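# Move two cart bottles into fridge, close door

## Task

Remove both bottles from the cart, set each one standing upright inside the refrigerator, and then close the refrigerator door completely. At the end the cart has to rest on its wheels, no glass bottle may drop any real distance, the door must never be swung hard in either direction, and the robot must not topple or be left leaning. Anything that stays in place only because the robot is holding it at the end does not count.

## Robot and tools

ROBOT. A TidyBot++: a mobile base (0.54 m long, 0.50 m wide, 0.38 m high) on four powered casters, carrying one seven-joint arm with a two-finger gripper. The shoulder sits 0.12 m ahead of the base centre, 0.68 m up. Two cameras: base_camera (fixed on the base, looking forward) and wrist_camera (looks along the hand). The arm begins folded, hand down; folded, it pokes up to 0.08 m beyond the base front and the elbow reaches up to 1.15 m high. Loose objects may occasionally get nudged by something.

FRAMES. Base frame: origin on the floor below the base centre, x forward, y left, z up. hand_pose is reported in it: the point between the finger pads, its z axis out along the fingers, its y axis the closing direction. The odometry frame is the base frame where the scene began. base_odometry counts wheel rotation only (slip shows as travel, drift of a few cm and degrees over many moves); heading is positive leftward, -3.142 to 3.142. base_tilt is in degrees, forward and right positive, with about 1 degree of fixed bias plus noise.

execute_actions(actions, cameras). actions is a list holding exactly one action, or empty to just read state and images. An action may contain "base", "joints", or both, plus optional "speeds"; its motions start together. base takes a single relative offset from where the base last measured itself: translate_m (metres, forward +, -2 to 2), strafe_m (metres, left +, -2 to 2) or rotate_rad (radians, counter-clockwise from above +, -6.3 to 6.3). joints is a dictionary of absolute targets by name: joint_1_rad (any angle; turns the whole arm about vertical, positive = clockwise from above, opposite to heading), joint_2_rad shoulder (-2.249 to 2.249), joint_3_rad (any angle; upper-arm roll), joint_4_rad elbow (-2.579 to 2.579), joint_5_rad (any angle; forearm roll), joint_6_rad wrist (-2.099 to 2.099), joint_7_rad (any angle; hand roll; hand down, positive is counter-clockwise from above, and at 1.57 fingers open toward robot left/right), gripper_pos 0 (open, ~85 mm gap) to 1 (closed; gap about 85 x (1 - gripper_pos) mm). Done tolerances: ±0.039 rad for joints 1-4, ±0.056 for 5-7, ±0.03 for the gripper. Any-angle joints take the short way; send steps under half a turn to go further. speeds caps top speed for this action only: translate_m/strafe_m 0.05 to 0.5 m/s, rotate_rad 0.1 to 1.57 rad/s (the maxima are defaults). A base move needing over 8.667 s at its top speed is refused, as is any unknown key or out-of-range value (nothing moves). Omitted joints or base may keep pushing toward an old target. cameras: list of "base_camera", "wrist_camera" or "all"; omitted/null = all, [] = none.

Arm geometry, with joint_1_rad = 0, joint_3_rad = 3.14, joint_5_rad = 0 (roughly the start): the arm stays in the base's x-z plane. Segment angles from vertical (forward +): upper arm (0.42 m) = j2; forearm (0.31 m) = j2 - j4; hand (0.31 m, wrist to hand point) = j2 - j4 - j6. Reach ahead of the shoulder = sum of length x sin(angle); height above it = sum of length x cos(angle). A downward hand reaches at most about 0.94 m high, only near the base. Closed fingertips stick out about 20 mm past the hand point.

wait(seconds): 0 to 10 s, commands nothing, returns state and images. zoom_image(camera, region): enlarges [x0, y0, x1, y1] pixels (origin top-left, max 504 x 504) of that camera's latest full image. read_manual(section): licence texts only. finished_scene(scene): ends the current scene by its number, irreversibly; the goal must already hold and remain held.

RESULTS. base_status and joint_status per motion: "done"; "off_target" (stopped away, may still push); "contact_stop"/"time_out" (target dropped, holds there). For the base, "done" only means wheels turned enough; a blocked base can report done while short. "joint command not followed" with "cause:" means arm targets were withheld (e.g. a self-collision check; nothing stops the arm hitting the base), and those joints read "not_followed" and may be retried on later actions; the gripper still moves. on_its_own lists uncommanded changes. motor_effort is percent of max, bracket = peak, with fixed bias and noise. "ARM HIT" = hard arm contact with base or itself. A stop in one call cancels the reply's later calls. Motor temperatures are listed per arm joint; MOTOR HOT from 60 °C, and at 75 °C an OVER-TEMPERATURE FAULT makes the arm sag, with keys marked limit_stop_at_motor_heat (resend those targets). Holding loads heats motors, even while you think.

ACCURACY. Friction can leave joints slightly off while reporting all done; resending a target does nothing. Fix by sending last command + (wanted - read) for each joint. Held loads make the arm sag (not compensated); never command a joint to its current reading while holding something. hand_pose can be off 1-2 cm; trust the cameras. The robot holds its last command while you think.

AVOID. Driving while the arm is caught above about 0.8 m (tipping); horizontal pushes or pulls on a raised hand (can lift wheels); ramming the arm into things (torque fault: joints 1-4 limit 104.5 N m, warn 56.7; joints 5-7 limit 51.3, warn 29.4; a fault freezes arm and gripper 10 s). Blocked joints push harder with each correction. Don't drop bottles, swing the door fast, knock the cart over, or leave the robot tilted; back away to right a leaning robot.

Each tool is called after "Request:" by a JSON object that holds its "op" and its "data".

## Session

Request:
{"op": "execute_actions", "data": {"actions": [{"joints":{"joint_6_rad":0.45}}]}}

Scene clock: 1.60 s.
Motor temperatures (°C, as the motors report them): [34 38 30 34 37 43 40]
base_odometry: x=+0.000 y=+0.000 heading=+0.000 (m, m, rad; odometry frame)
base_tilt: forward=-0.1 right=+0.5 (deg)
base_status: not commanded
joint_positions: joint_1_rad=+0.038 joint_2_rad=-0.370 joint_3_rad=+3.186 joint_4_rad=-2.525 joint_5_rad=+0.016 joint_6_rad=+0.441 joint_7_rad=+1.590 gripper_pos=+0.000
joint_status: all done
motor_effort: joint_1_rad=+1(1) joint_2_rad=-6(7) joint_3_rad=+0(0) joint_4_rad=+18(18) joint_5_rad=-1(1) joint_6_rad=+9(9) joint_7_rad=+0(0) (%)
hand_pose: x=+0.5363 y=-0.0329 z=+0.8563 quat_wxyz=(+0.029, +0.756, -0.021, +0.654) (m; base frame)
pictures: base_camera, wrist_camera
Images, in order (width x height): base_camera 644x364, wrist_camera 644x476.

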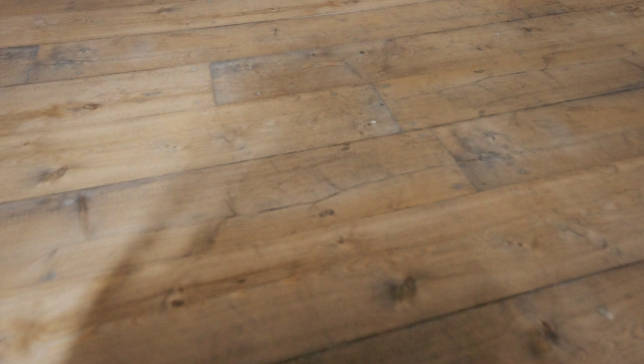

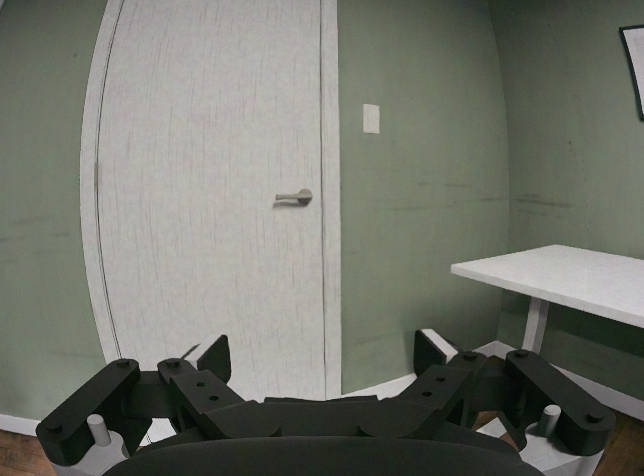

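Request:
{"op": "execute_actions", "data": {"actions": [{"joints":{"joint_1_rad":2.0}}], "cameras": ["wrist_camera"]}}

Request:
{"op": "execute_actions", "data": {"actions": [{"joints":{"joint_1_rad":3.6}}], "cameras": ["wrist_camera"]}}

Request:
{"op": "execute_actions", "data": {"actions": [{"joints":{"joint_1_rad":4.9}}], "cameras": ["wrist_camera"]}}

Scene clock: 8.83 s.
Motor temperatures (°C, as the motors report them): [34 37 30 34 37 43 40]
base_odometry: x=+0.000 y=+0.000 heading=+0.000 (m, m, rad; odometry frame)
base_tilt: forward=-0.1 right=+0.4 (deg)
base_status: not commanded
joint_positions: joint_1_rad=+1.978 joint_2_rad=-0.370 joint_3_rad=+3.186 joint_4_rad=-2.525 joint_5_rad=+0.016 joint_6_rad=+0.441 joint_7_rad=+1.590 gripper_pos=+0.000
joint_status: all done
motor_effort: joint_1_rad=+0(1) joint_2_rad=-6(6) joint_3_rad=+0(0) joint_4_rad=+18(18) joint_5_rad=-1(1) joint_6_rad=+10(10) joint_7_rad=+0(0) (%)
hand_pose: x=-0.0621 y=-0.3774 z=+0.8563 quat_wxyz=(+0.556, +0.410, -0.635, +0.346) (m; base frame)
pictures: wrist_camera
Images, in order (width x height): wrist_camera 644x476.

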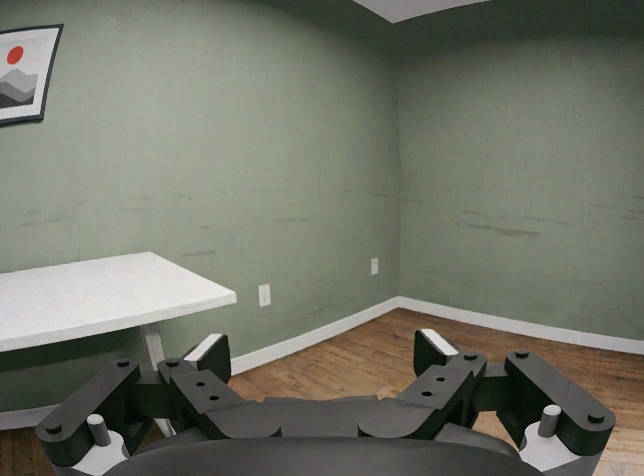

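Scene clock: 11.63 s.
Motor temperatures (°C, as the motors report them): [34 37 30 34 37 43 40]
base_odometry: x=+0.000 y=+0.000 heading=+0.000 (m, m, rad; odometry frame)
base_tilt: forward=-0.1 right=+0.4 (deg)
base_status: not commanded
joint_positions: joint_1_rad=+3.578 joint_2_rad=-0.370 joint_3_rad=+3.186 joint_4_rad=-2.525 joint_5_rad=+0.016 joint_6_rad=+0.441 joint_7_rad=+1.590 gripper_pos=+0.000
joint_status: all done
motor_effort: joint_1_rad=+1(0) joint_2_rad=-5(6) joint_3_rad=+0(0) joint_4_rad=+18(18) joint_5_rad=-1(1) joint_6_rad=+9(10) joint_7_rad=+0(0) (%)
hand_pose: x=-0.2530 y=+0.1920 z=+0.8563 quat_wxyz=(+0.635, -0.170, -0.737, -0.157) (m; base frame)
pictures: wrist_camera
Images, in order (width x height): wrist_camera 644x476.

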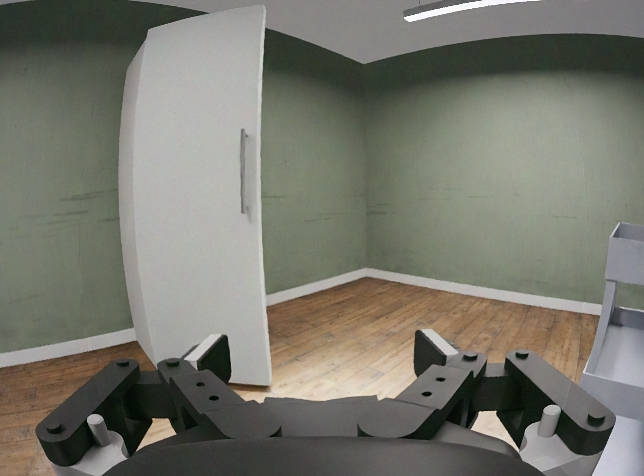

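Scene clock: 14.20 s.
Motor temperatures (°C, as the motors report them): [34 37 30 34 37 43 40]
base_odometry: x=+0.000 y=+0.000 heading=+0.000 (m, m, rad; odometry frame)
base_tilt: forward=-0.1 right=+0.4 (deg)
base_status: not commanded
joint_positions: joint_1_rad=+4.878 joint_2_rad=-0.370 joint_3_rad=+3.186 joint_4_rad=-2.525 joint_5_rad=+0.016 joint_6_rad=+0.441 joint_7_rad=+1.590 gripper_pos=+0.000
joint_status: all done
motor_effort: joint_1_rad=+0(0) joint_2_rad=-7(6) joint_3_rad=+0(1) joint_4_rad=+18(18) joint_5_rad=-1(1) joint_6_rad=+10(10) joint_7_rad=+0(0) (%)
hand_pose: x=+0.2045 y=+0.4098 z=+0.8563 quat_wxyz=(+0.411, -0.581, -0.484, -0.510) (m; base frame)
pictures: wrist_camera
Images, in order (width x height): wrist_camera 644x476.

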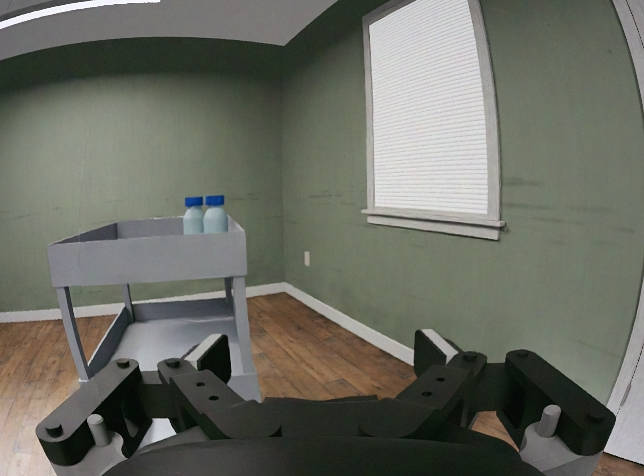

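Request:
{"op": "execute_actions", "data": {"actions": [{"base":{"rotate_rad":-2.79},"joints":{"joint_1_rad":6.28}}]}}

Scene clock: 24.60 s.
Motor temperatures (°C, as the motors report them): [34 37 30 34 37 43 40]
base_odometry: x=+0.000 y=+0.000 heading=-2.789 (m, m, rad; odometry frame)
base_tilt: forward=-0.1 right=+0.4 (deg)
base_status: done
joint_positions: joint_1_rad=+6.261 joint_2_rad=-0.370 joint_3_rad=+3.186 joint_4_rad=-2.525 joint_5_rad=+0.016 joint_6_rad=+0.441 joint_7_rad=+1.590 gripper_pos=+0.000
joint_status: all done
motor_effort: joint_1_rad=+1(1) joint_2_rad=-6(7) joint_3_rad=+0(1) joint_4_rad=+18(18) joint_5_rad=-1(1) joint_6_rad=+9(9) joint_7_rad=+0(0) (%)
hand_pose: x=+0.5376 y=-0.0077 z=+0.8563 quat_wxyz=(-0.009, -0.756, -0.002, -0.655) (m; base frame)
pictures: base_camera, wrist_camera
Images, in order (width x height): base_camera 644x364, wrist_camera 644x476.

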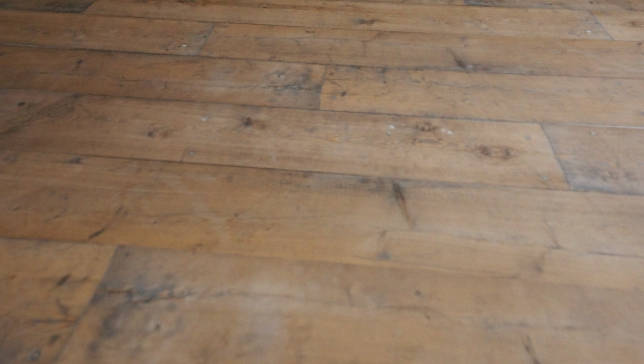

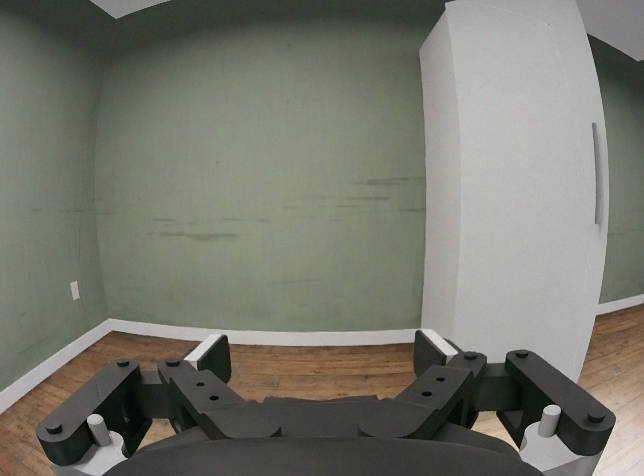

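Request:
{"op": "execute_actions", "data": {"actions": [{"base":{"rotate_rad":-0.09}}], "cameras": []}}

Request:
{"op": "execute_actions", "data": {"actions": [{"base":{"strafe_m":-0.6},"joints":{"joint_1_rad":0.5}}]}}

Scene clock: 33.47 s.
Motor temperatures (°C, as the motors report them): [34 37 30 34 37 43 40]
base_odometry: x=+0.000 y=+0.000 heading=-2.879 (m, m, rad; odometry frame)
base_tilt: forward=-0.1 right=+0.5 (deg)
base_status: done
joint_positions: joint_1_rad=+6.264 joint_2_rad=-0.370 joint_3_rad=+3.186 joint_4_rad=-2.525 joint_5_rad=+0.016 joint_6_rad=+0.441 joint_7_rad=+1.590 gripper_pos=+0.000
joint_status: not commanded
motor_effort: joint_1_rad=+0(2) joint_2_rad=-6(5) joint_3_rad=+0(2) joint_4_rad=+18(18) joint_5_rad=-1(1) joint_6_rad=+9(10) joint_7_rad=+0(0) (%)
hand_pose: x=+0.5375 y=-0.0090 z=+0.8563 quat_wxyz=(-0.010, -0.756, -0.001, -0.655) (m; base frame)
pictures: none
No camera images: the call's "cameras" was empty. Leave "cameras" out to get every camera's image.

Scene clock: 36.03 s.
Motor temperatures (°C, as the motors report them): [34 37 30 34 37 43 40]
base_odometry: x=-0.155 y=+0.580 heading=-2.880 (m, m, rad; odometry frame)
base_tilt: forward=-0.2 right=+0.4 (deg)
base_status: done
joint_positions: joint_1_rad=+6.763 joint_2_rad=-0.370 joint_3_rad=+3.186 joint_4_rad=-2.525 joint_5_rad=+0.016 joint_6_rad=+0.441 joint_7_rad=+1.590 gripper_pos=+0.000
joint_status: all done
motor_effort: joint_1_rad=+0(2) joint_2_rad=-6(7) joint_3_rad=+0(1) joint_4_rad=+18(18) joint_5_rad=-1(2) joint_6_rad=+9(10) joint_7_rad=+0(0) (%)
hand_pose: x=+0.4823 y=-0.2080 z=+0.8563 quat_wxyz=(-0.171, -0.733, +0.186, -0.632) (m; base frame)
pictures: base_camera, wrist_camera
Images, in order (width x height): base_camera 644x364, wrist_camera 644x476.

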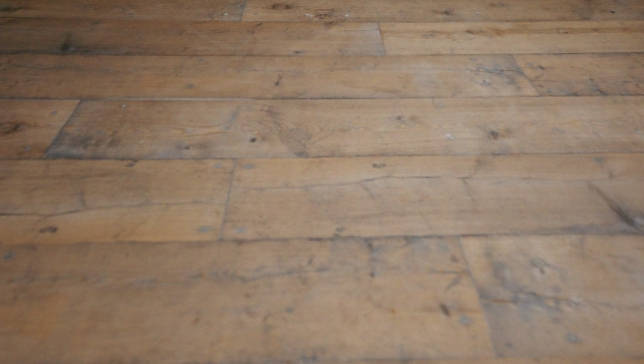

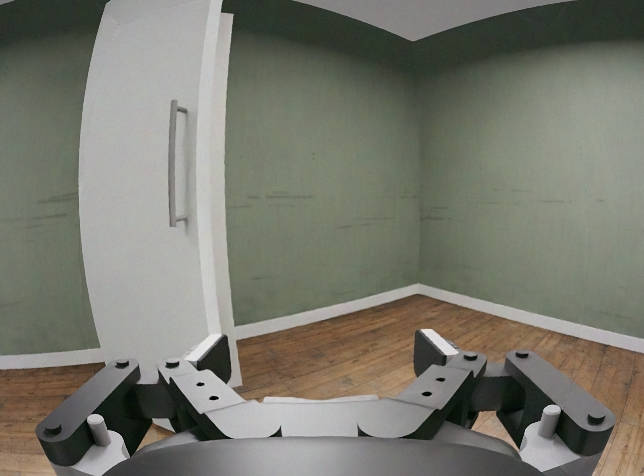

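Request:
{"op": "execute_actions", "data": {"actions": [{"base":{"translate_m":0.4},"joints":{"joint_1_rad":1.5,"joint_6_rad":0.2}}]}}

Scene clock: 41.87 s.
Motor temperatures (°C, as the motors report them): [34 37 30 34 37 43 40]
base_odometry: x=-0.541 y=+0.477 heading=-2.881 (m, m, rad; odometry frame)
base_tilt: forward=-0.1 right=+0.4 (deg)
base_status: done
joint_positions: joint_1_rad=+7.761 joint_2_rad=-0.370 joint_3_rad=+3.186 joint_4_rad=-2.525 joint_5_rad=+0.016 joint_6_rad=+0.230 joint_7_rad=+1.590 gripper_pos=+0.000
joint_status: all done
motor_effort: joint_1_rad=+0(1) joint_2_rad=-6(8) joint_3_rad=+0(1) joint_4_rad=+18(19) joint_5_rad=-1(2) joint_6_rad=+9(9) joint_7_rad=+0(0) (%)
hand_pose: x=+0.1402 y=-0.4019 z=+0.7928 quat_wxyz=(-0.395, -0.602, +0.558, -0.413) (m; base frame)
pictures: base_camera, wrist_camera
Images, in order (width x height): base_camera 644x364, wrist_camera 644x476.

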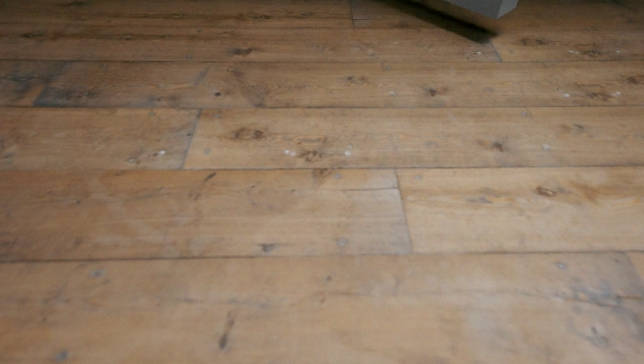

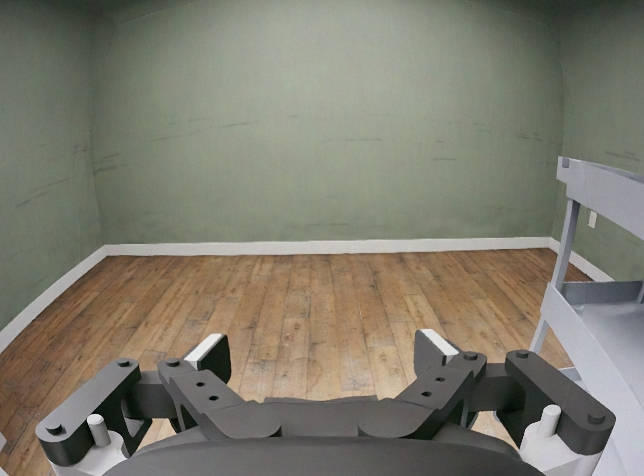

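Request:
{"op": "execute_actions", "data": {"actions": [{"base":{"translate_m":0.3},"joints":{"joint_1_rad":0,"joint_6_rad":-0.87}}], "cameras": []}}

Request:
{"op": "execute_actions", "data": {"actions": [{"base":{"strafe_m":-0.8}}], "cameras": []}}

Request:
{"op": "execute_actions", "data": {"actions": [{"base":{"translate_m":0.75},"speeds":{"translate_m":0.3}}]}}

Scene clock: 51.40 s.
Motor temperatures (°C, as the motors report them): [34 37 30 34 37 43 40]
base_odometry: x=-0.831 y=+0.400 heading=-2.882 (m, m, rad; odometry frame)
base_tilt: forward=-0.1 right=+0.4 (deg)
base_status: done
joint_positions: joint_1_rad=+6.306 joint_2_rad=-0.370 joint_3_rad=+3.186 joint_4_rad=-2.525 joint_5_rad=+0.016 joint_6_rad=-0.841 joint_7_rad=+1.590 gripper_pos=+0.000
joint_status: all done
motor_effort: joint_1_rad=+1(0) joint_2_rad=-2(6) joint_3_rad=+0(1) joint_4_rad=+14(18) joint_5_rad=-1(1) joint_6_rad=+3(9) joint_7_rad=+0(1) (%)
hand_pose: x=+0.2741 y=-0.0110 z=+0.5927 quat_wxyz=(-0.001, -0.997, +0.019, -0.072) (m; base frame)
pictures: none
No camera images: the call's "cameras" was empty. Leave "cameras" out to get every camera's image.

Scene clock: 54.37 s.
Motor temperatures (°C, as the motors report them): [34 37 30 34 37 43 40]
base_odometry: x=-1.038 y=+1.173 heading=-2.881 (m, m, rad; odometry frame)
base_tilt: forward=-0.2 right=+0.3 (deg)
base_status: done
joint_positions: joint_1_rad=+6.306 joint_2_rad=-0.370 joint_3_rad=+3.186 joint_4_rad=-2.525 joint_5_rad=+0.016 joint_6_rad=-0.841 joint_7_rad=+1.590 gripper_pos=+0.000
joint_status: not commanded
motor_effort: joint_1_rad=+1(1) joint_2_rad=-1(2) joint_3_rad=+0(1) joint_4_rad=+14(14) joint_5_rad=-1(1) joint_6_rad=+2(2) joint_7_rad=+0(0) (%)
hand_pose: x=+0.2740 y=-0.0109 z=+0.5927 quat_wxyz=(-0.001, -0.997, +0.019, -0.072) (m; base frame)
pictures: none
No camera images: the call's "cameras" was empty. Leave "cameras" out to get every camera's image.

Scene clock: 57.83 s.
Motor temperatures (°C, as the motors report them): [34 37 30 34 37 43 40]
base_odometry: x=-1.763 y=+0.980 heading=-2.881 (m, m, rad; odometry frame)
base_tilt: forward=-0.1 right=+0.4 (deg)
base_status: done
joint_positions: joint_1_rad=+6.306 joint_2_rad=-0.371 joint_3_rad=+3.186 joint_4_rad=-2.525 joint_5_rad=+0.016 joint_6_rad=-0.843 joint_7_rad=+1.590 gripper_pos=+0.000
joint_status: not commanded
motor_effort: joint_1_rad=+1(0) joint_2_rad=-1(4) joint_3_rad=+0(0) joint_4_rad=+14(15) joint_5_rad=-1(1) joint_6_rad=+2(3) joint_7_rad=+0(0) (%)
hand_pose: x=+0.2735 y=-0.0109 z=+0.5927 quat_wxyz=(-0.001, -0.997, +0.019, -0.072) (m; base frame)
pictures: base_camera, wrist_camera
Images, in order (width x height): base_camera 644x364, wrist_camera 644x476.

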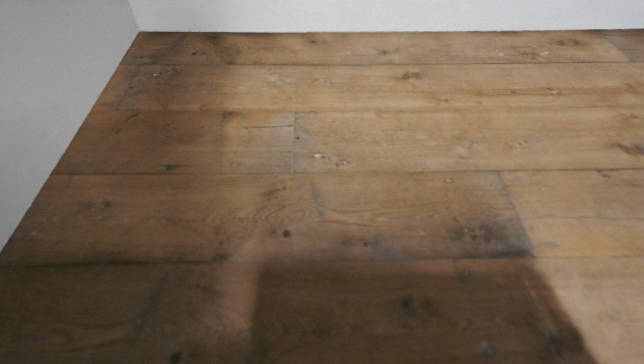

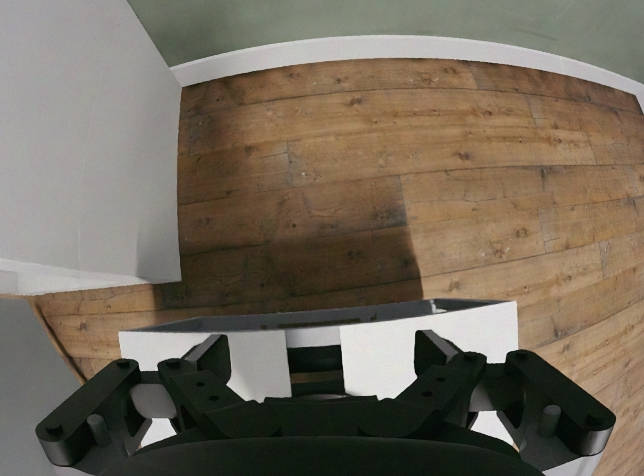

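Request:
{"op": "execute_actions", "data": {"actions": [{"base":{"translate_m":-0.22},"speeds":{"translate_m":0.2}}], "cameras": []}}

Request:
{"op": "execute_actions", "data": {"actions": [{"base":{"strafe_m":0.5},"speeds":{"strafe_m":0.07}}]}}

Scene clock: 63.57 s.
Motor temperatures (°C, as the motors report them): [34 37 30 34 37 43 40]
base_odometry: x=-1.550 y=+1.037 heading=-2.881 (m, m, rad; odometry frame)
base_tilt: forward=-0.1 right=+0.3 (deg)
base_status: done
joint_positions: joint_1_rad=+6.306 joint_2_rad=-0.371 joint_3_rad=+3.186 joint_4_rad=-2.525 joint_5_rad=+0.016 joint_6_rad=-0.844 joint_7_rad=+1.590 gripper_pos=+0.000
joint_status: not commanded
motor_effort: joint_1_rad=+0(1) joint_2_rad=-1(4) joint_3_rad=+0(1) joint_4_rad=+14(15) joint_5_rad=-1(1) joint_6_rad=+2(3) joint_7_rad=+0(0) (%)
hand_pose: x=+0.2734 y=-0.0109 z=+0.5927 quat_wxyz=(-0.001, -0.997, +0.019, -0.071) (m; base frame)
pictures: none
No camera images: the call's "cameras" was empty. Leave "cameras" out to get every camera's image.

Scene clock: 71.20 s.
Motor temperatures (°C, as the motors report them): [34 37 30 34 37 43 40]
base_odometry: x=-1.421 y=+0.554 heading=-2.881 (m, m, rad; odometry frame)
base_tilt: forward=-0.2 right=+0.3 (deg)
base_status: done
joint_positions: joint_1_rad=+6.306 joint_2_rad=-0.371 joint_3_rad=+3.186 joint_4_rad=-2.525 joint_5_rad=+0.016 joint_6_rad=-0.844 joint_7_rad=+1.590 gripper_pos=+0.000
joint_status: not commanded
motor_effort: joint_1_rad=+0(0) joint_2_rad=-2(3) joint_3_rad=+0(1) joint_4_rad=+14(14) joint_5_rad=-1(2) joint_6_rad=+2(2) joint_7_rad=+0(0) (%)
hand_pose: x=+0.2734 y=-0.0109 z=+0.5927 quat_wxyz=(-0.001, -0.997, +0.018, -0.071) (m; base frame)
pictures: base_camera, wrist_camera
Images, in order (width x height): base_camera 644x364, wrist_camera 644x476.

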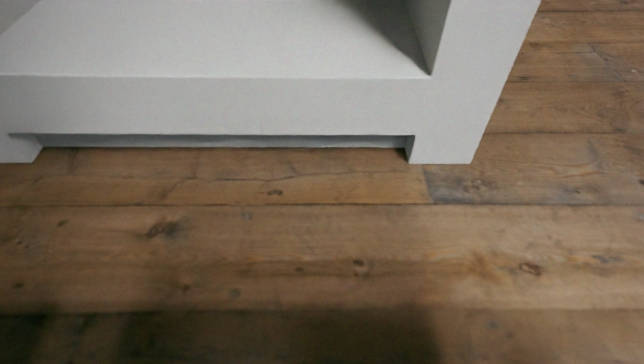

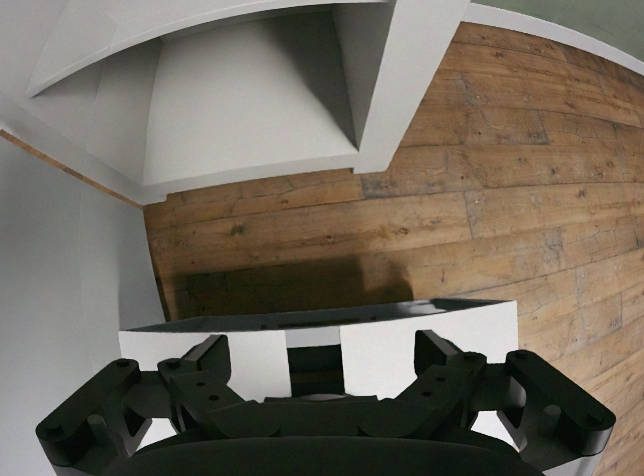

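Request:
{"op": "execute_actions", "data": {"actions": [{"base":{"strafe_m":0.09},"speeds":{"strafe_m":0.05}}]}}

Scene clock: 77.07 s.
Motor temperatures (°C, as the motors report them): [34 37 30 34 37 43 40]
base_odometry: x=-1.398 y=+0.467 heading=-2.882 (m, m, rad; odometry frame)
base_tilt: forward=-0.2 right=+0.4 (deg)
base_status: done
joint_positions: joint_1_rad=+6.306 joint_2_rad=-0.371 joint_3_rad=+3.186 joint_4_rad=-2.525 joint_5_rad=+0.016 joint_6_rad=-0.844 joint_7_rad=+1.590 gripper_pos=+0.000
joint_status: not commanded
motor_effort: joint_1_rad=+0(1) joint_2_rad=-2(2) joint_3_rad=+0(1) joint_4_rad=+14(14) joint_5_rad=-1(2) joint_6_rad=+2(2) joint_7_rad=+0(0) (%)
hand_pose: x=+0.2734 y=-0.0109 z=+0.5927 quat_wxyz=(-0.001, -0.997, +0.018, -0.071) (m; base frame)
pictures: base_camera, wrist_camera
Images, in order (width x height): base_camera 644x364, wrist_camera 644x476.

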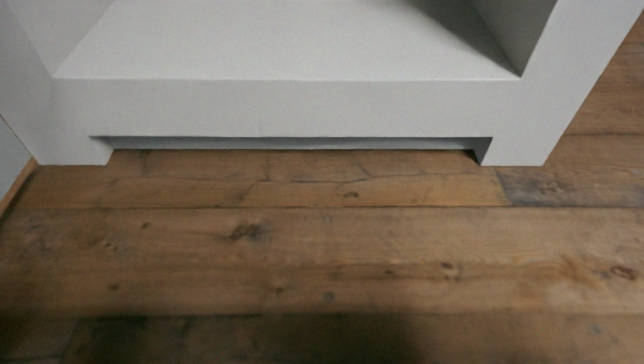

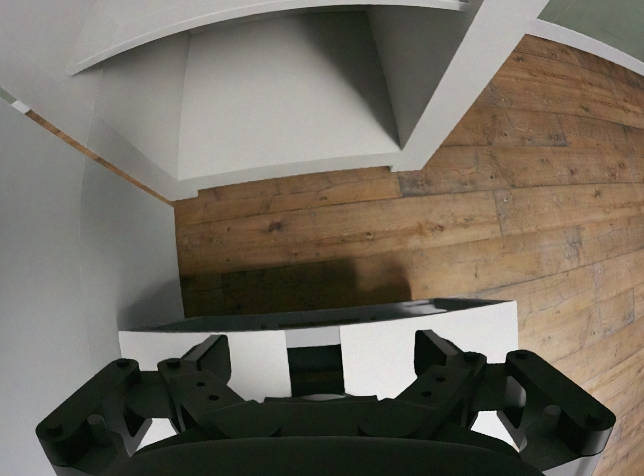

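Request:
{"op": "execute_actions", "data": {"actions": [{"base":{"strafe_m":-0.1},"speeds":{"strafe_m":0.1}}], "cameras": []}}

Request:
{"op": "execute_actions", "data": {"actions": [{"base":{"translate_m":-0.45},"joints":{"joint_6_rad":0.45}}], "cameras": []}}

Request:
{"op": "execute_actions", "data": {"actions": [{"base":{"rotate_rad":-2.0},"speeds":{"rotate_rad":1.0}}]}}

Scene clock: 87.17 s.
Motor temperatures (°C, as the motors report them): [34 37 30 34 37 43 40]
base_odometry: x=-1.424 y=+0.563 heading=-2.882 (m, m, rad; odometry frame)
base_tilt: forward=-0.2 right=+0.4 (deg)
base_status: done
joint_positions: joint_1_rad=+6.306 joint_2_rad=-0.371 joint_3_rad=+3.186 joint_4_rad=-2.525 joint_5_rad=+0.016 joint_6_rad=-0.844 joint_7_rad=+1.590 gripper_pos=+0.000
joint_status: not commanded
motor_effort: joint_1_rad=+1(0) joint_2_rad=-2(1) joint_3_rad=+0(1) joint_4_rad=+14(14) joint_5_rad=-1(2) joint_6_rad=+2(2) joint_7_rad=+0(0) (%)
hand_pose: x=+0.2734 y=-0.0109 z=+0.5927 quat_wxyz=(-0.001, -0.997, +0.018, -0.071) (m; base frame)
pictures: none
No camera images: the call's "cameras" was empty. Leave "cameras" out to get every camera's image.

Scene clock: 89.43 s.
Motor temperatures (°C, as the motors report them): [34 37 30 34 37 43 40]
base_odometry: x=-0.989 y=+0.678 heading=-2.882 (m, m, rad; odometry frame)
base_tilt: forward=-0.1 right=+0.4 (deg)
base_status: done
joint_positions: joint_1_rad=+6.306 joint_2_rad=-0.372 joint_3_rad=+3.186 joint_4_rad=-2.525 joint_5_rad=+0.016 joint_6_rad=+0.441 joint_7_rad=+1.590 gripper_pos=+0.000
joint_status: all done
motor_effort: joint_1_rad=+0(1) joint_2_rad=-6(6) joint_3_rad=+0(1) joint_4_rad=+18(19) joint_5_rad=-1(1) joint_6_rad=+10(9) joint_7_rad=+0(0) (%)
hand_pose: x=+0.5365 y=-0.0265 z=+0.8568 quat_wxyz=(-0.024, -0.755, +0.015, -0.655) (m; base frame)
pictures: none
No camera images: the call's "cameras" was empty. Leave "cameras" out to get every camera's image.

Scene clock: 92.37 s.
Motor temperatures (°C, as the motors report them): [34 37 30 34 37 43 40]
base_odometry: x=-0.989 y=+0.679 heading=+1.401 (m, m, rad; odometry frame)
base_tilt: forward=-0.2 right=+0.3 (deg)
base_status: done
joint_positions: joint_1_rad=+6.304 joint_2_rad=-0.372 joint_3_rad=+3.186 joint_4_rad=-2.525 joint_5_rad=+0.016 joint_6_rad=+0.441 joint_7_rad=+1.590 gripper_pos=+0.000
joint_status: not commanded
motor_effort: joint_1_rad=+1(2) joint_2_rad=-6(6) joint_3_rad=+0(2) joint_4_rad=+18(18) joint_5_rad=-1(1) joint_6_rad=+9(9) joint_7_rad=+0(0) (%)
hand_pose: x=+0.5366 y=-0.0254 z=+0.8568 quat_wxyz=(-0.023, -0.755, +0.014, -0.655) (m; base frame)
pictures: base_camera, wrist_camera
Images, in order (width x height): base_camera 644x364, wrist_camera 644x476.

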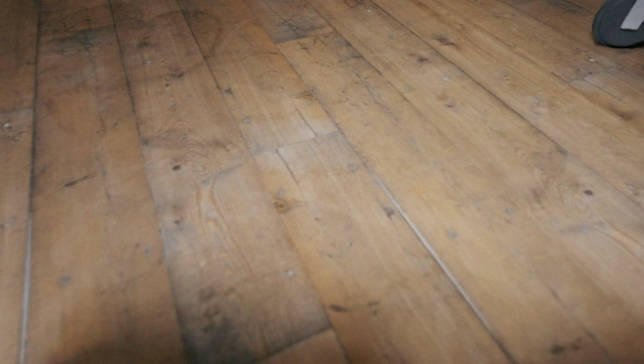

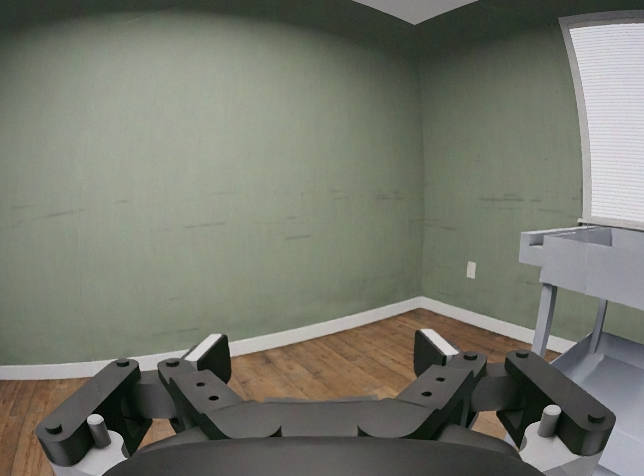

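Request:
{"op": "execute_actions", "data": {"actions": [{"base":{"rotate_rad":-0.8},"speeds":{"rotate_rad":0.8}}]}}

Scene clock: 97.20 s.
Motor temperatures (°C, as the motors report them): [34 37 30 34 37 43 40]
base_odometry: x=-0.989 y=+0.679 heading=+0.602 (m, m, rad; odometry frame)
base_tilt: forward=-0.2 right=+0.4 (deg)
base_status: done
joint_positions: joint_1_rad=+6.302 joint_2_rad=-0.372 joint_3_rad=+3.186 joint_4_rad=-2.525 joint_5_rad=+0.016 joint_6_rad=+0.441 joint_7_rad=+1.590 gripper_pos=+0.000
joint_status: not commanded
motor_effort: joint_1_rad=+0(2) joint_2_rad=-6(6) joint_3_rad=+0(1) joint_4_rad=+18(18) joint_5_rad=-1(2) joint_6_rad=+9(9) joint_7_rad=+0(0) (%)
hand_pose: x=+0.5366 y=-0.0247 z=+0.8568 quat_wxyz=(-0.022, -0.755, +0.013, -0.655) (m; base frame)
pictures: base_camera, wrist_camera
Images, in order (width x height): base_camera 644x364, wrist_camera 644x476.

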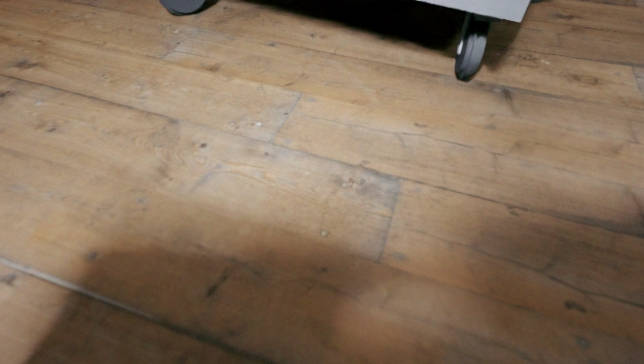

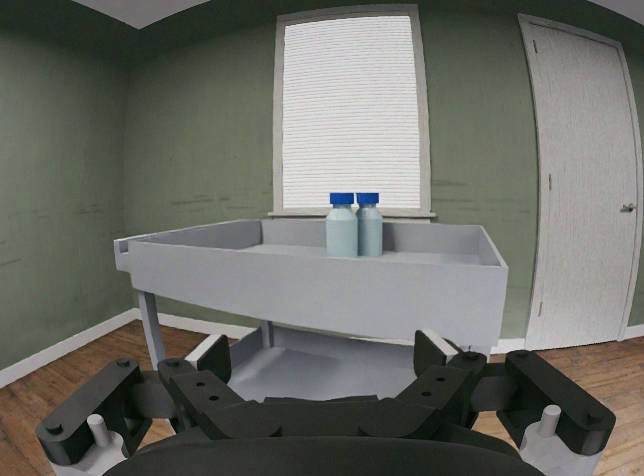

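Request:
{"op": "execute_actions", "data": {"actions": [{"base":{"strafe_m":0.55}}], "cameras": []}}

Request:
{"op": "execute_actions", "data": {"actions": [{"base":{"rotate_rad":-0.55},"joints":{"joint_2_rad":0.0,"joint_4_rad":-2.1,"joint_6_rad":0.55},"speeds":{"rotate_rad":0.8}}]}}

Scene clock: 120.10 s.
Motor temperatures (°C, as the motors report them): [34 37 30 34 37 43 40]
base_odometry: x=-1.299 y=+1.133 heading=+0.601 (m, m, rad; odometry frame)
base_tilt: forward=-0.1 right=+0.4 (deg)
base_status: done
joint_positions: joint_1_rad=+6.302 joint_2_rad=-0.372 joint_3_rad=+3.186 joint_4_rad=-2.525 joint_5_rad=+0.016 joint_6_rad=+0.441 joint_7_rad=+1.590 gripper_pos=+0.000
joint_status: not commanded
motor_effort: joint_1_rad=+1(2) joint_2_rad=-5(6) joint_3_rad=+0(1) joint_4_rad=+18(18) joint_5_rad=-1(1) joint_6_rad=+10(9) joint_7_rad=+0(0) (%)
hand_pose: x=+0.5366 y=-0.0247 z=+0.8568 quat_wxyz=(-0.022, -0.755, +0.013, -0.655) (m; base frame)
pictures: none
No camera images: the call's "cameras" was empty. Leave "cameras" out to get every camera's image.

Scene clock: 121.70 s.
Motor temperatures (°C, as the motors report them): [34 37 30 34 37 43 40]
base_odometry: x=-1.299 y=+1.133 heading=+0.052 (m, m, rad; odometry frame)
base_tilt: forward=-0.2 right=+0.4 (deg)
base_status: done
joint_positions: joint_1_rad=+6.300 joint_2_rad=-0.011 joint_3_rad=+3.186 joint_4_rad=-2.110 joint_5_rad=+0.016 joint_6_rad=+0.519 joint_7_rad=+1.590 gripper_pos=+0.000
joint_status: all done
motor_effort: joint_1_rad=+0(1) joint_2_rad=-18(19) joint_3_rad=+0(1) joint_4_rad=+18(19) joint_5_rad=-1(1) joint_6_rad=+9(10) joint_7_rad=+0(0) (%)
hand_pose: x=+0.6968 y=-0.0322 z=+0.9417 quat_wxyz=(-0.031, -0.710, +0.008, -0.704) (m; base frame)
pictures: base_camera, wrist_camera
Images, in order (width x height): base_camera 644x364, wrist_camera 644x476.

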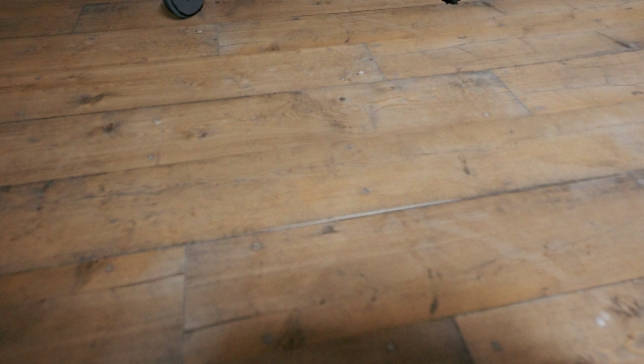

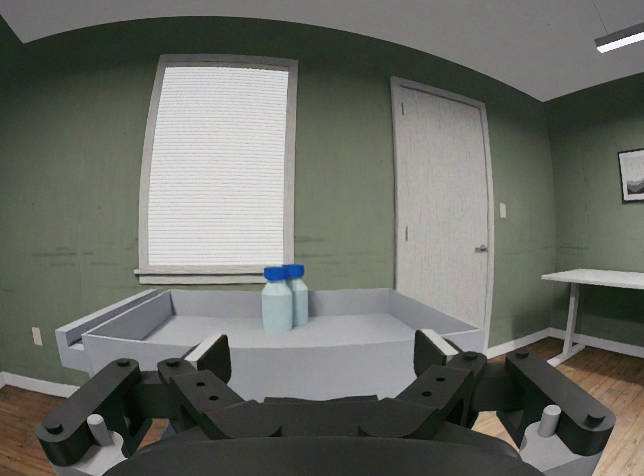

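Request:
{"op": "execute_actions", "data": {"actions": [{"base":{"strafe_m":0.55}}], "cameras": []}}

Request:
{"op": "execute_actions", "data": {"actions": [{"base":{"rotate_rad":-0.32},"speeds":{"rotate_rad":0.8}}]}}

Scene clock: 132.17 s.
Motor temperatures (°C, as the motors report them): [34 37 30 34 37 43 40]
base_odometry: x=-1.327 y=+1.682 heading=+0.051 (m, m, rad; odometry frame)
base_tilt: forward=-0.1 right=+0.3 (deg)
base_status: done
joint_positions: joint_1_rad=+6.297 joint_2_rad=-0.011 joint_3_rad=+3.186 joint_4_rad=-2.110 joint_5_rad=+0.016 joint_6_rad=+0.520 joint_7_rad=+1.590 gripper_pos=+0.000
joint_status: not commanded
motor_effort: joint_1_rad=+0(1) joint_2_rad=-18(20) joint_3_rad=+0(2) joint_4_rad=+18(19) joint_5_rad=-1(1) joint_6_rad=+10(10) joint_7_rad=+0(0) (%)
hand_pose: x=+0.6969 y=-0.0303 z=+0.9418 quat_wxyz=(-0.029, -0.710, +0.007, -0.704) (m; base frame)
pictures: none
No camera images: the call's "cameras" was empty. Leave "cameras" out to get every camera's image.

Scene clock: 133.40 s.
Motor temperatures (°C, as the motors report them): [34 37 30 34 37 43 40]
base_odometry: x=-1.327 y=+1.682 heading=-0.269 (m, m, rad; odometry frame)
base_tilt: forward=-0.1 right=+0.5 (deg)
base_status: done
joint_positions: joint_1_rad=+6.295 joint_2_rad=-0.011 joint_3_rad=+3.190 joint_4_rad=-2.110 joint_5_rad=+0.016 joint_6_rad=+0.520 joint_7_rad=+1.590 gripper_pos=+0.000
joint_status: not commanded
motor_effort: joint_1_rad=+1(2) joint_2_rad=-19(19) joint_3_rad=+0(2) joint_4_rad=+19(19) joint_5_rad=-1(0) joint_6_rad=+9(10) joint_7_rad=+0(0) (%)
hand_pose: x=+0.6970 y=-0.0310 z=+0.9419 quat_wxyz=(-0.030, -0.710, +0.007, -0.704) (m; base frame)
pictures: base_camera, wrist_camera
Images, in order (width x height): base_camera 644x364, wrist_camera 644x476.

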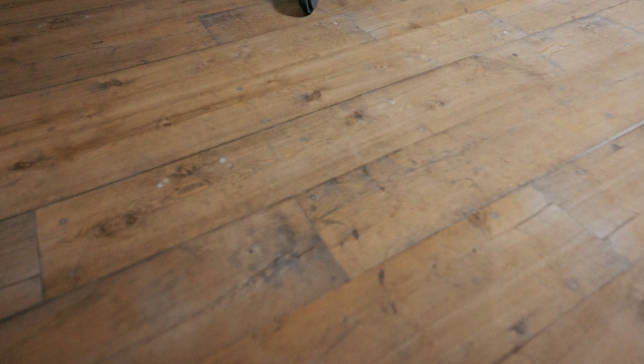

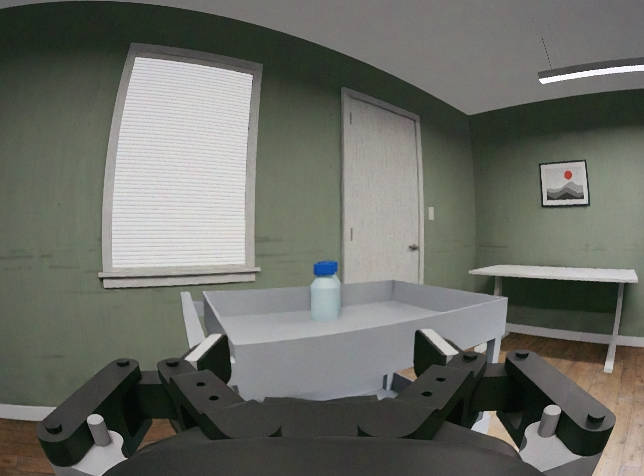

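Request:
{"op": "execute_actions", "data": {"actions": [{"base":{"translate_m":0.25},"joints":{"joint_2_rad":0.58,"joint_4_rad":-1.29,"joint_6_rad":0.33},"speeds":{"translate_m":0.2}}]}}

Scene clock: 140.17 s.
Motor temperatures (°C, as the motors report them): [34 37 30 34 37 43 40]
base_odometry: x=-1.086 y=+1.616 heading=-0.270 (m, m, rad; odometry frame)
base_tilt: forward=-0.1 right=+0.4 (deg)
base_status: done
joint_positions: joint_1_rad=+6.295 joint_2_rad=+0.578 joint_3_rad=+3.190 joint_4_rad=-1.303 joint_5_rad=+0.016 joint_6_rad=+0.359 joint_7_rad=+1.590 gripper_pos=+0.000
joint_status: all done
motor_effort: joint_1_rad=+1(2) joint_2_rad=-38(42) joint_3_rad=+0(1) joint_4_rad=+20(20) joint_5_rad=-1(1) joint_6_rad=+10(10) joint_7_rad=+0(0) (%)
hand_pose: x=+0.9588 y=-0.0334 z=+0.9536 quat_wxyz=(-0.038, -0.690, -0.005, -0.723) (m; base frame)
pictures: base_camera, wrist_camera
Images, in order (width x height): base_camera 644x364, wrist_camera 644x476.

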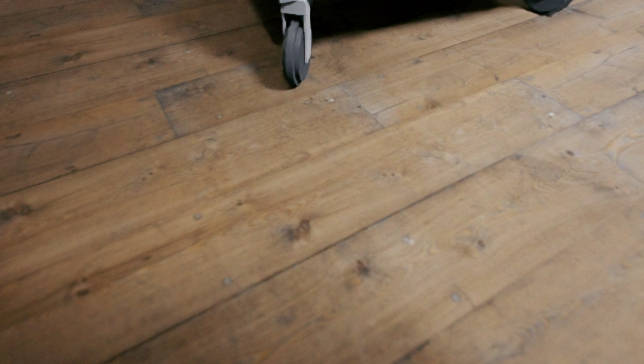

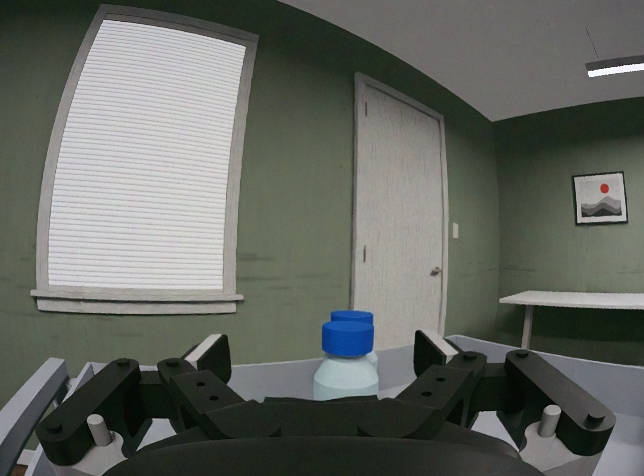

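Request:
{"op": "execute_actions", "data": {"actions": [{"base":{"strafe_m":-0.015},"joints":{"joint_2_rad":0.64}}], "cameras": []}}

Request:
{"op": "execute_actions", "data": {"actions": [{"base":{"translate_m":0.12},"speeds":{"translate_m":0.07}}]}}

Scene clock: 154.97 s.
Motor temperatures (°C, as the motors report them): [34 38 30 34 37 43 40]
base_odometry: x=-1.090 y=+1.601 heading=-0.270 (m, m, rad; odometry frame)
base_tilt: forward=+0.0 right=+0.5 (deg)
base_status: done
joint_positions: joint_1_rad=+6.293 joint_2_rad=+0.634 joint_3_rad=+3.190 joint_4_rad=-1.297 joint_5_rad=+0.016 joint_6_rad=+0.358 joint_7_rad=+1.590 gripper_pos=+0.000
joint_status: all done
motor_effort: joint_1_rad=+0(3) joint_2_rad=-40(42) joint_3_rad=+0(1) joint_4_rad=+20(20) joint_5_rad=-1(1) joint_6_rad=+10(10) joint_7_rad=+0(0) (%)
hand_pose: x=+0.9735 y=-0.0319 z=+0.9089 quat_wxyz=(-0.037, -0.708, -0.007, -0.705) (m; base frame)
pictures: none
No camera images: the call's "cameras" was empty. Leave "cameras" out to get every camera's image.

Scene clock: 157.20 s.
Motor temperatures (°C, as the motors report them): [34 38 30 34 37 43 40]
base_odometry: x=-0.974 y=+1.569 heading=-0.270 (m, m, rad; odometry frame)
base_tilt: forward=-0.1 right=+0.4 (deg)
base_status: done
joint_positions: joint_1_rad=+6.293 joint_2_rad=+0.635 joint_3_rad=+3.190 joint_4_rad=-1.297 joint_5_rad=+0.016 joint_6_rad=+0.357 joint_7_rad=+1.590 gripper_pos=+0.000
joint_status: not commanded
motor_effort: joint_1_rad=+1(4) joint_2_rad=-40(42) joint_3_rad=+0(2) joint_4_rad=+20(21) joint_5_rad=-1(2) joint_6_rad=+10(10) joint_7_rad=+0(0) (%)
hand_pose: x=+0.9736 y=-0.0318 z=+0.9083 quat_wxyz=(-0.037, -0.708, -0.007, -0.705) (m; base frame)
pictures: base_camera, wrist_camera
Images, in order (width x height): base_camera 644x364, wrist_camera 644x476.

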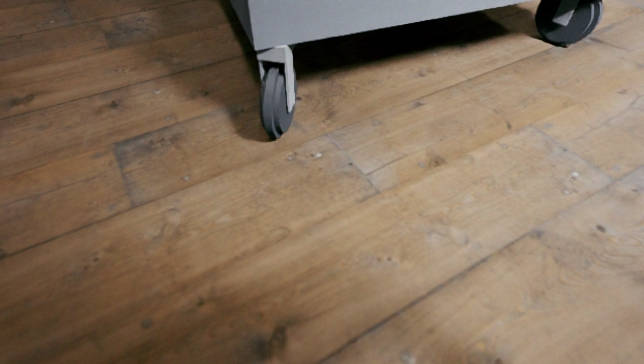

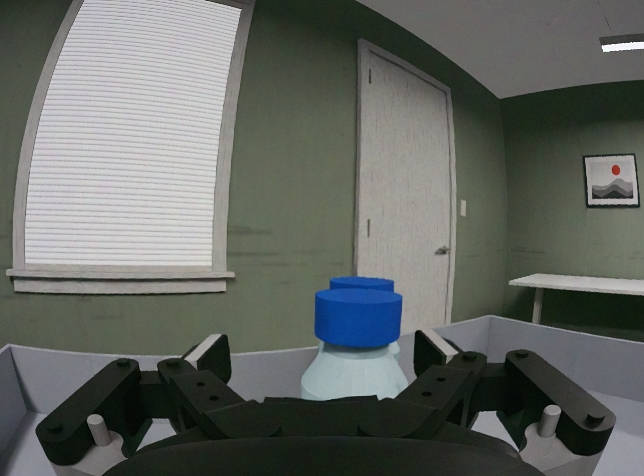

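Request:
{"op": "execute_actions", "data": {"actions": [{"base":{"strafe_m":-0.028},"joints":{"joint_2_rad":0.655},"speeds":{"strafe_m":0.05}}], "cameras": []}}

Request:
{"op": "execute_actions", "data": {"actions": [{"base":{"translate_m":0.04},"speeds":{"translate_m":0.05}}], "cameras": ["wrist_camera"]}}

Scene clock: 162.70 s.
Motor temperatures (°C, as the motors report them): [34 38 30 35 37 43 40]
base_odometry: x=-0.981 y=+1.542 heading=-0.270 (m, m, rad; odometry frame)
base_tilt: forward=-0.2 right=+0.3 (deg)
base_status: done
joint_positions: joint_1_rad=+6.291 joint_2_rad=+0.641 joint_3_rad=+3.190 joint_4_rad=-1.297 joint_5_rad=+0.016 joint_6_rad=+0.357 joint_7_rad=+1.590 gripper_pos=+0.000
joint_status: all done
motor_effort: joint_1_rad=+1(5) joint_2_rad=-40(41) joint_3_rad=+0(2) joint_4_rad=+20(20) joint_5_rad=-1(2) joint_6_rad=+9(10) joint_7_rad=+0(0) (%)
hand_pose: x=+0.9752 y=-0.0307 z=+0.9027 quat_wxyz=(-0.037, -0.711, -0.008, -0.703) (m; base frame)
pictures: none
No camera images: the call's "cameras" was empty. Leave "cameras" out to get every camera's image.

Scene clock: 163.97 s.
Motor temperatures (°C, as the motors report them): [34 38 30 35 37 43 40]
base_odometry: x=-0.942 y=+1.531 heading=-0.270 (m, m, rad; odometry frame)
base_tilt: forward=-0.1 right=+0.3 (deg)
base_status: done
joint_positions: joint_1_rad=+6.291 joint_2_rad=+0.643 joint_3_rad=+3.190 joint_4_rad=-1.297 joint_5_rad=+0.016 joint_6_rad=+0.356 joint_7_rad=+1.590 gripper_pos=+0.000
joint_status: not commanded
motor_effort: joint_1_rad=+1(3) joint_2_rad=-40(43) joint_3_rad=+0(1) joint_4_rad=+20(21) joint_5_rad=-1(1) joint_6_rad=+10(10) joint_7_rad=+0(0) (%)
hand_pose: x=+0.9756 y=-0.0307 z=+0.9011 quat_wxyz=(-0.037, -0.711, -0.008, -0.702) (m; base frame)
pictures: wrist_camera
Images, in order (width x height): wrist_camera 644x476.

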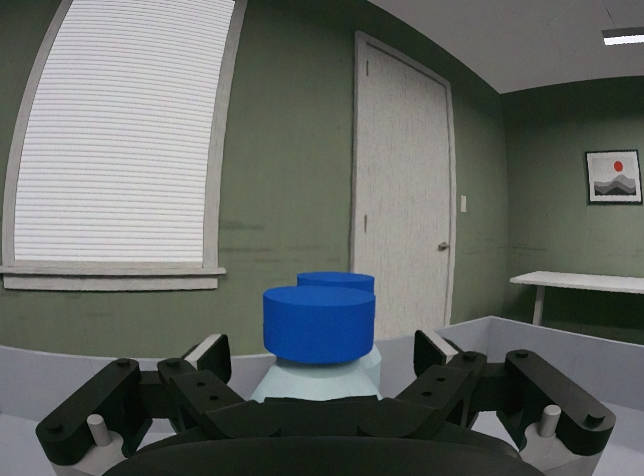

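Request:
{"op": "execute_actions", "data": {"actions": [{"base":{"translate_m":0.017},"speeds":{"translate_m":0.05}}], "cameras": []}}

Request:
{"op": "execute_actions", "data": {"actions": [{"joints":{"gripper_pos":1}}], "cameras": ["wrist_camera"]}}

Scene clock: 168.00 s.
Motor temperatures (°C, as the motors report them): [34 38 30 35 37 43 40]
base_odometry: x=-0.926 y=+1.526 heading=-0.270 (m, m, rad; odometry frame)
base_tilt: forward=-0.1 right=+0.4 (deg)
base_status: done
joint_positions: joint_1_rad=+6.291 joint_2_rad=+0.644 joint_3_rad=+3.190 joint_4_rad=-1.297 joint_5_rad=+0.016 joint_6_rad=+0.356 joint_7_rad=+1.590 gripper_pos=+0.000
joint_status: not commanded
motor_effort: joint_1_rad=+0(3) joint_2_rad=-40(42) joint_3_rad=+0(1) joint_4_rad=+20(20) joint_5_rad=-1(1) joint_6_rad=+9(10) joint_7_rad=+0(0) (%)
hand_pose: x=+0.9759 y=-0.0307 z=+0.9001 quat_wxyz=(-0.037, -0.712, -0.008, -0.701) (m; base frame)
pictures: none
No camera images: the call's "cameras" was empty. Leave "cameras" out to get every camera's image.

Scene clock: 169.10 s.
Motor temperatures (°C, as the motors report them): [34 38 30 35 37 43 40]
base_odometry: x=-0.926 y=+1.526 heading=-0.270 (m, m, rad; odometry frame)
base_tilt: forward=-0.1 right=+0.5 (deg)
base_status: not commanded
joint_positions: joint_1_rad=+6.291 joint_2_rad=+0.644 joint_3_rad=+3.190 joint_4_rad=-1.297 joint_5_rad=+0.016 joint_6_rad=+0.356 joint_7_rad=+1.590 gripper_pos=+0.446
joint_status: gripper_pos off_target (ended at +0.446, target +1.000)
motor_effort: joint_1_rad=-1(2) joint_2_rad=-40(40) joint_3_rad=-1(1) joint_4_rad=+19(20) joint_5_rad=-1(1) joint_6_rad=+9(9) joint_7_rad=+0(1) (%)
hand_pose: x=+0.9759 y=-0.0308 z=+0.9001 quat_wxyz=(-0.037, -0.712, -0.008, -0.701) (m; base frame)
pictures: wrist_camera
Images, in order (width x height): wrist_camera 644x476.

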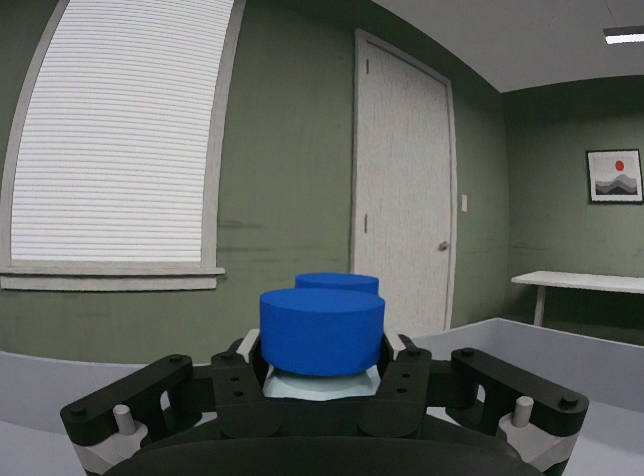

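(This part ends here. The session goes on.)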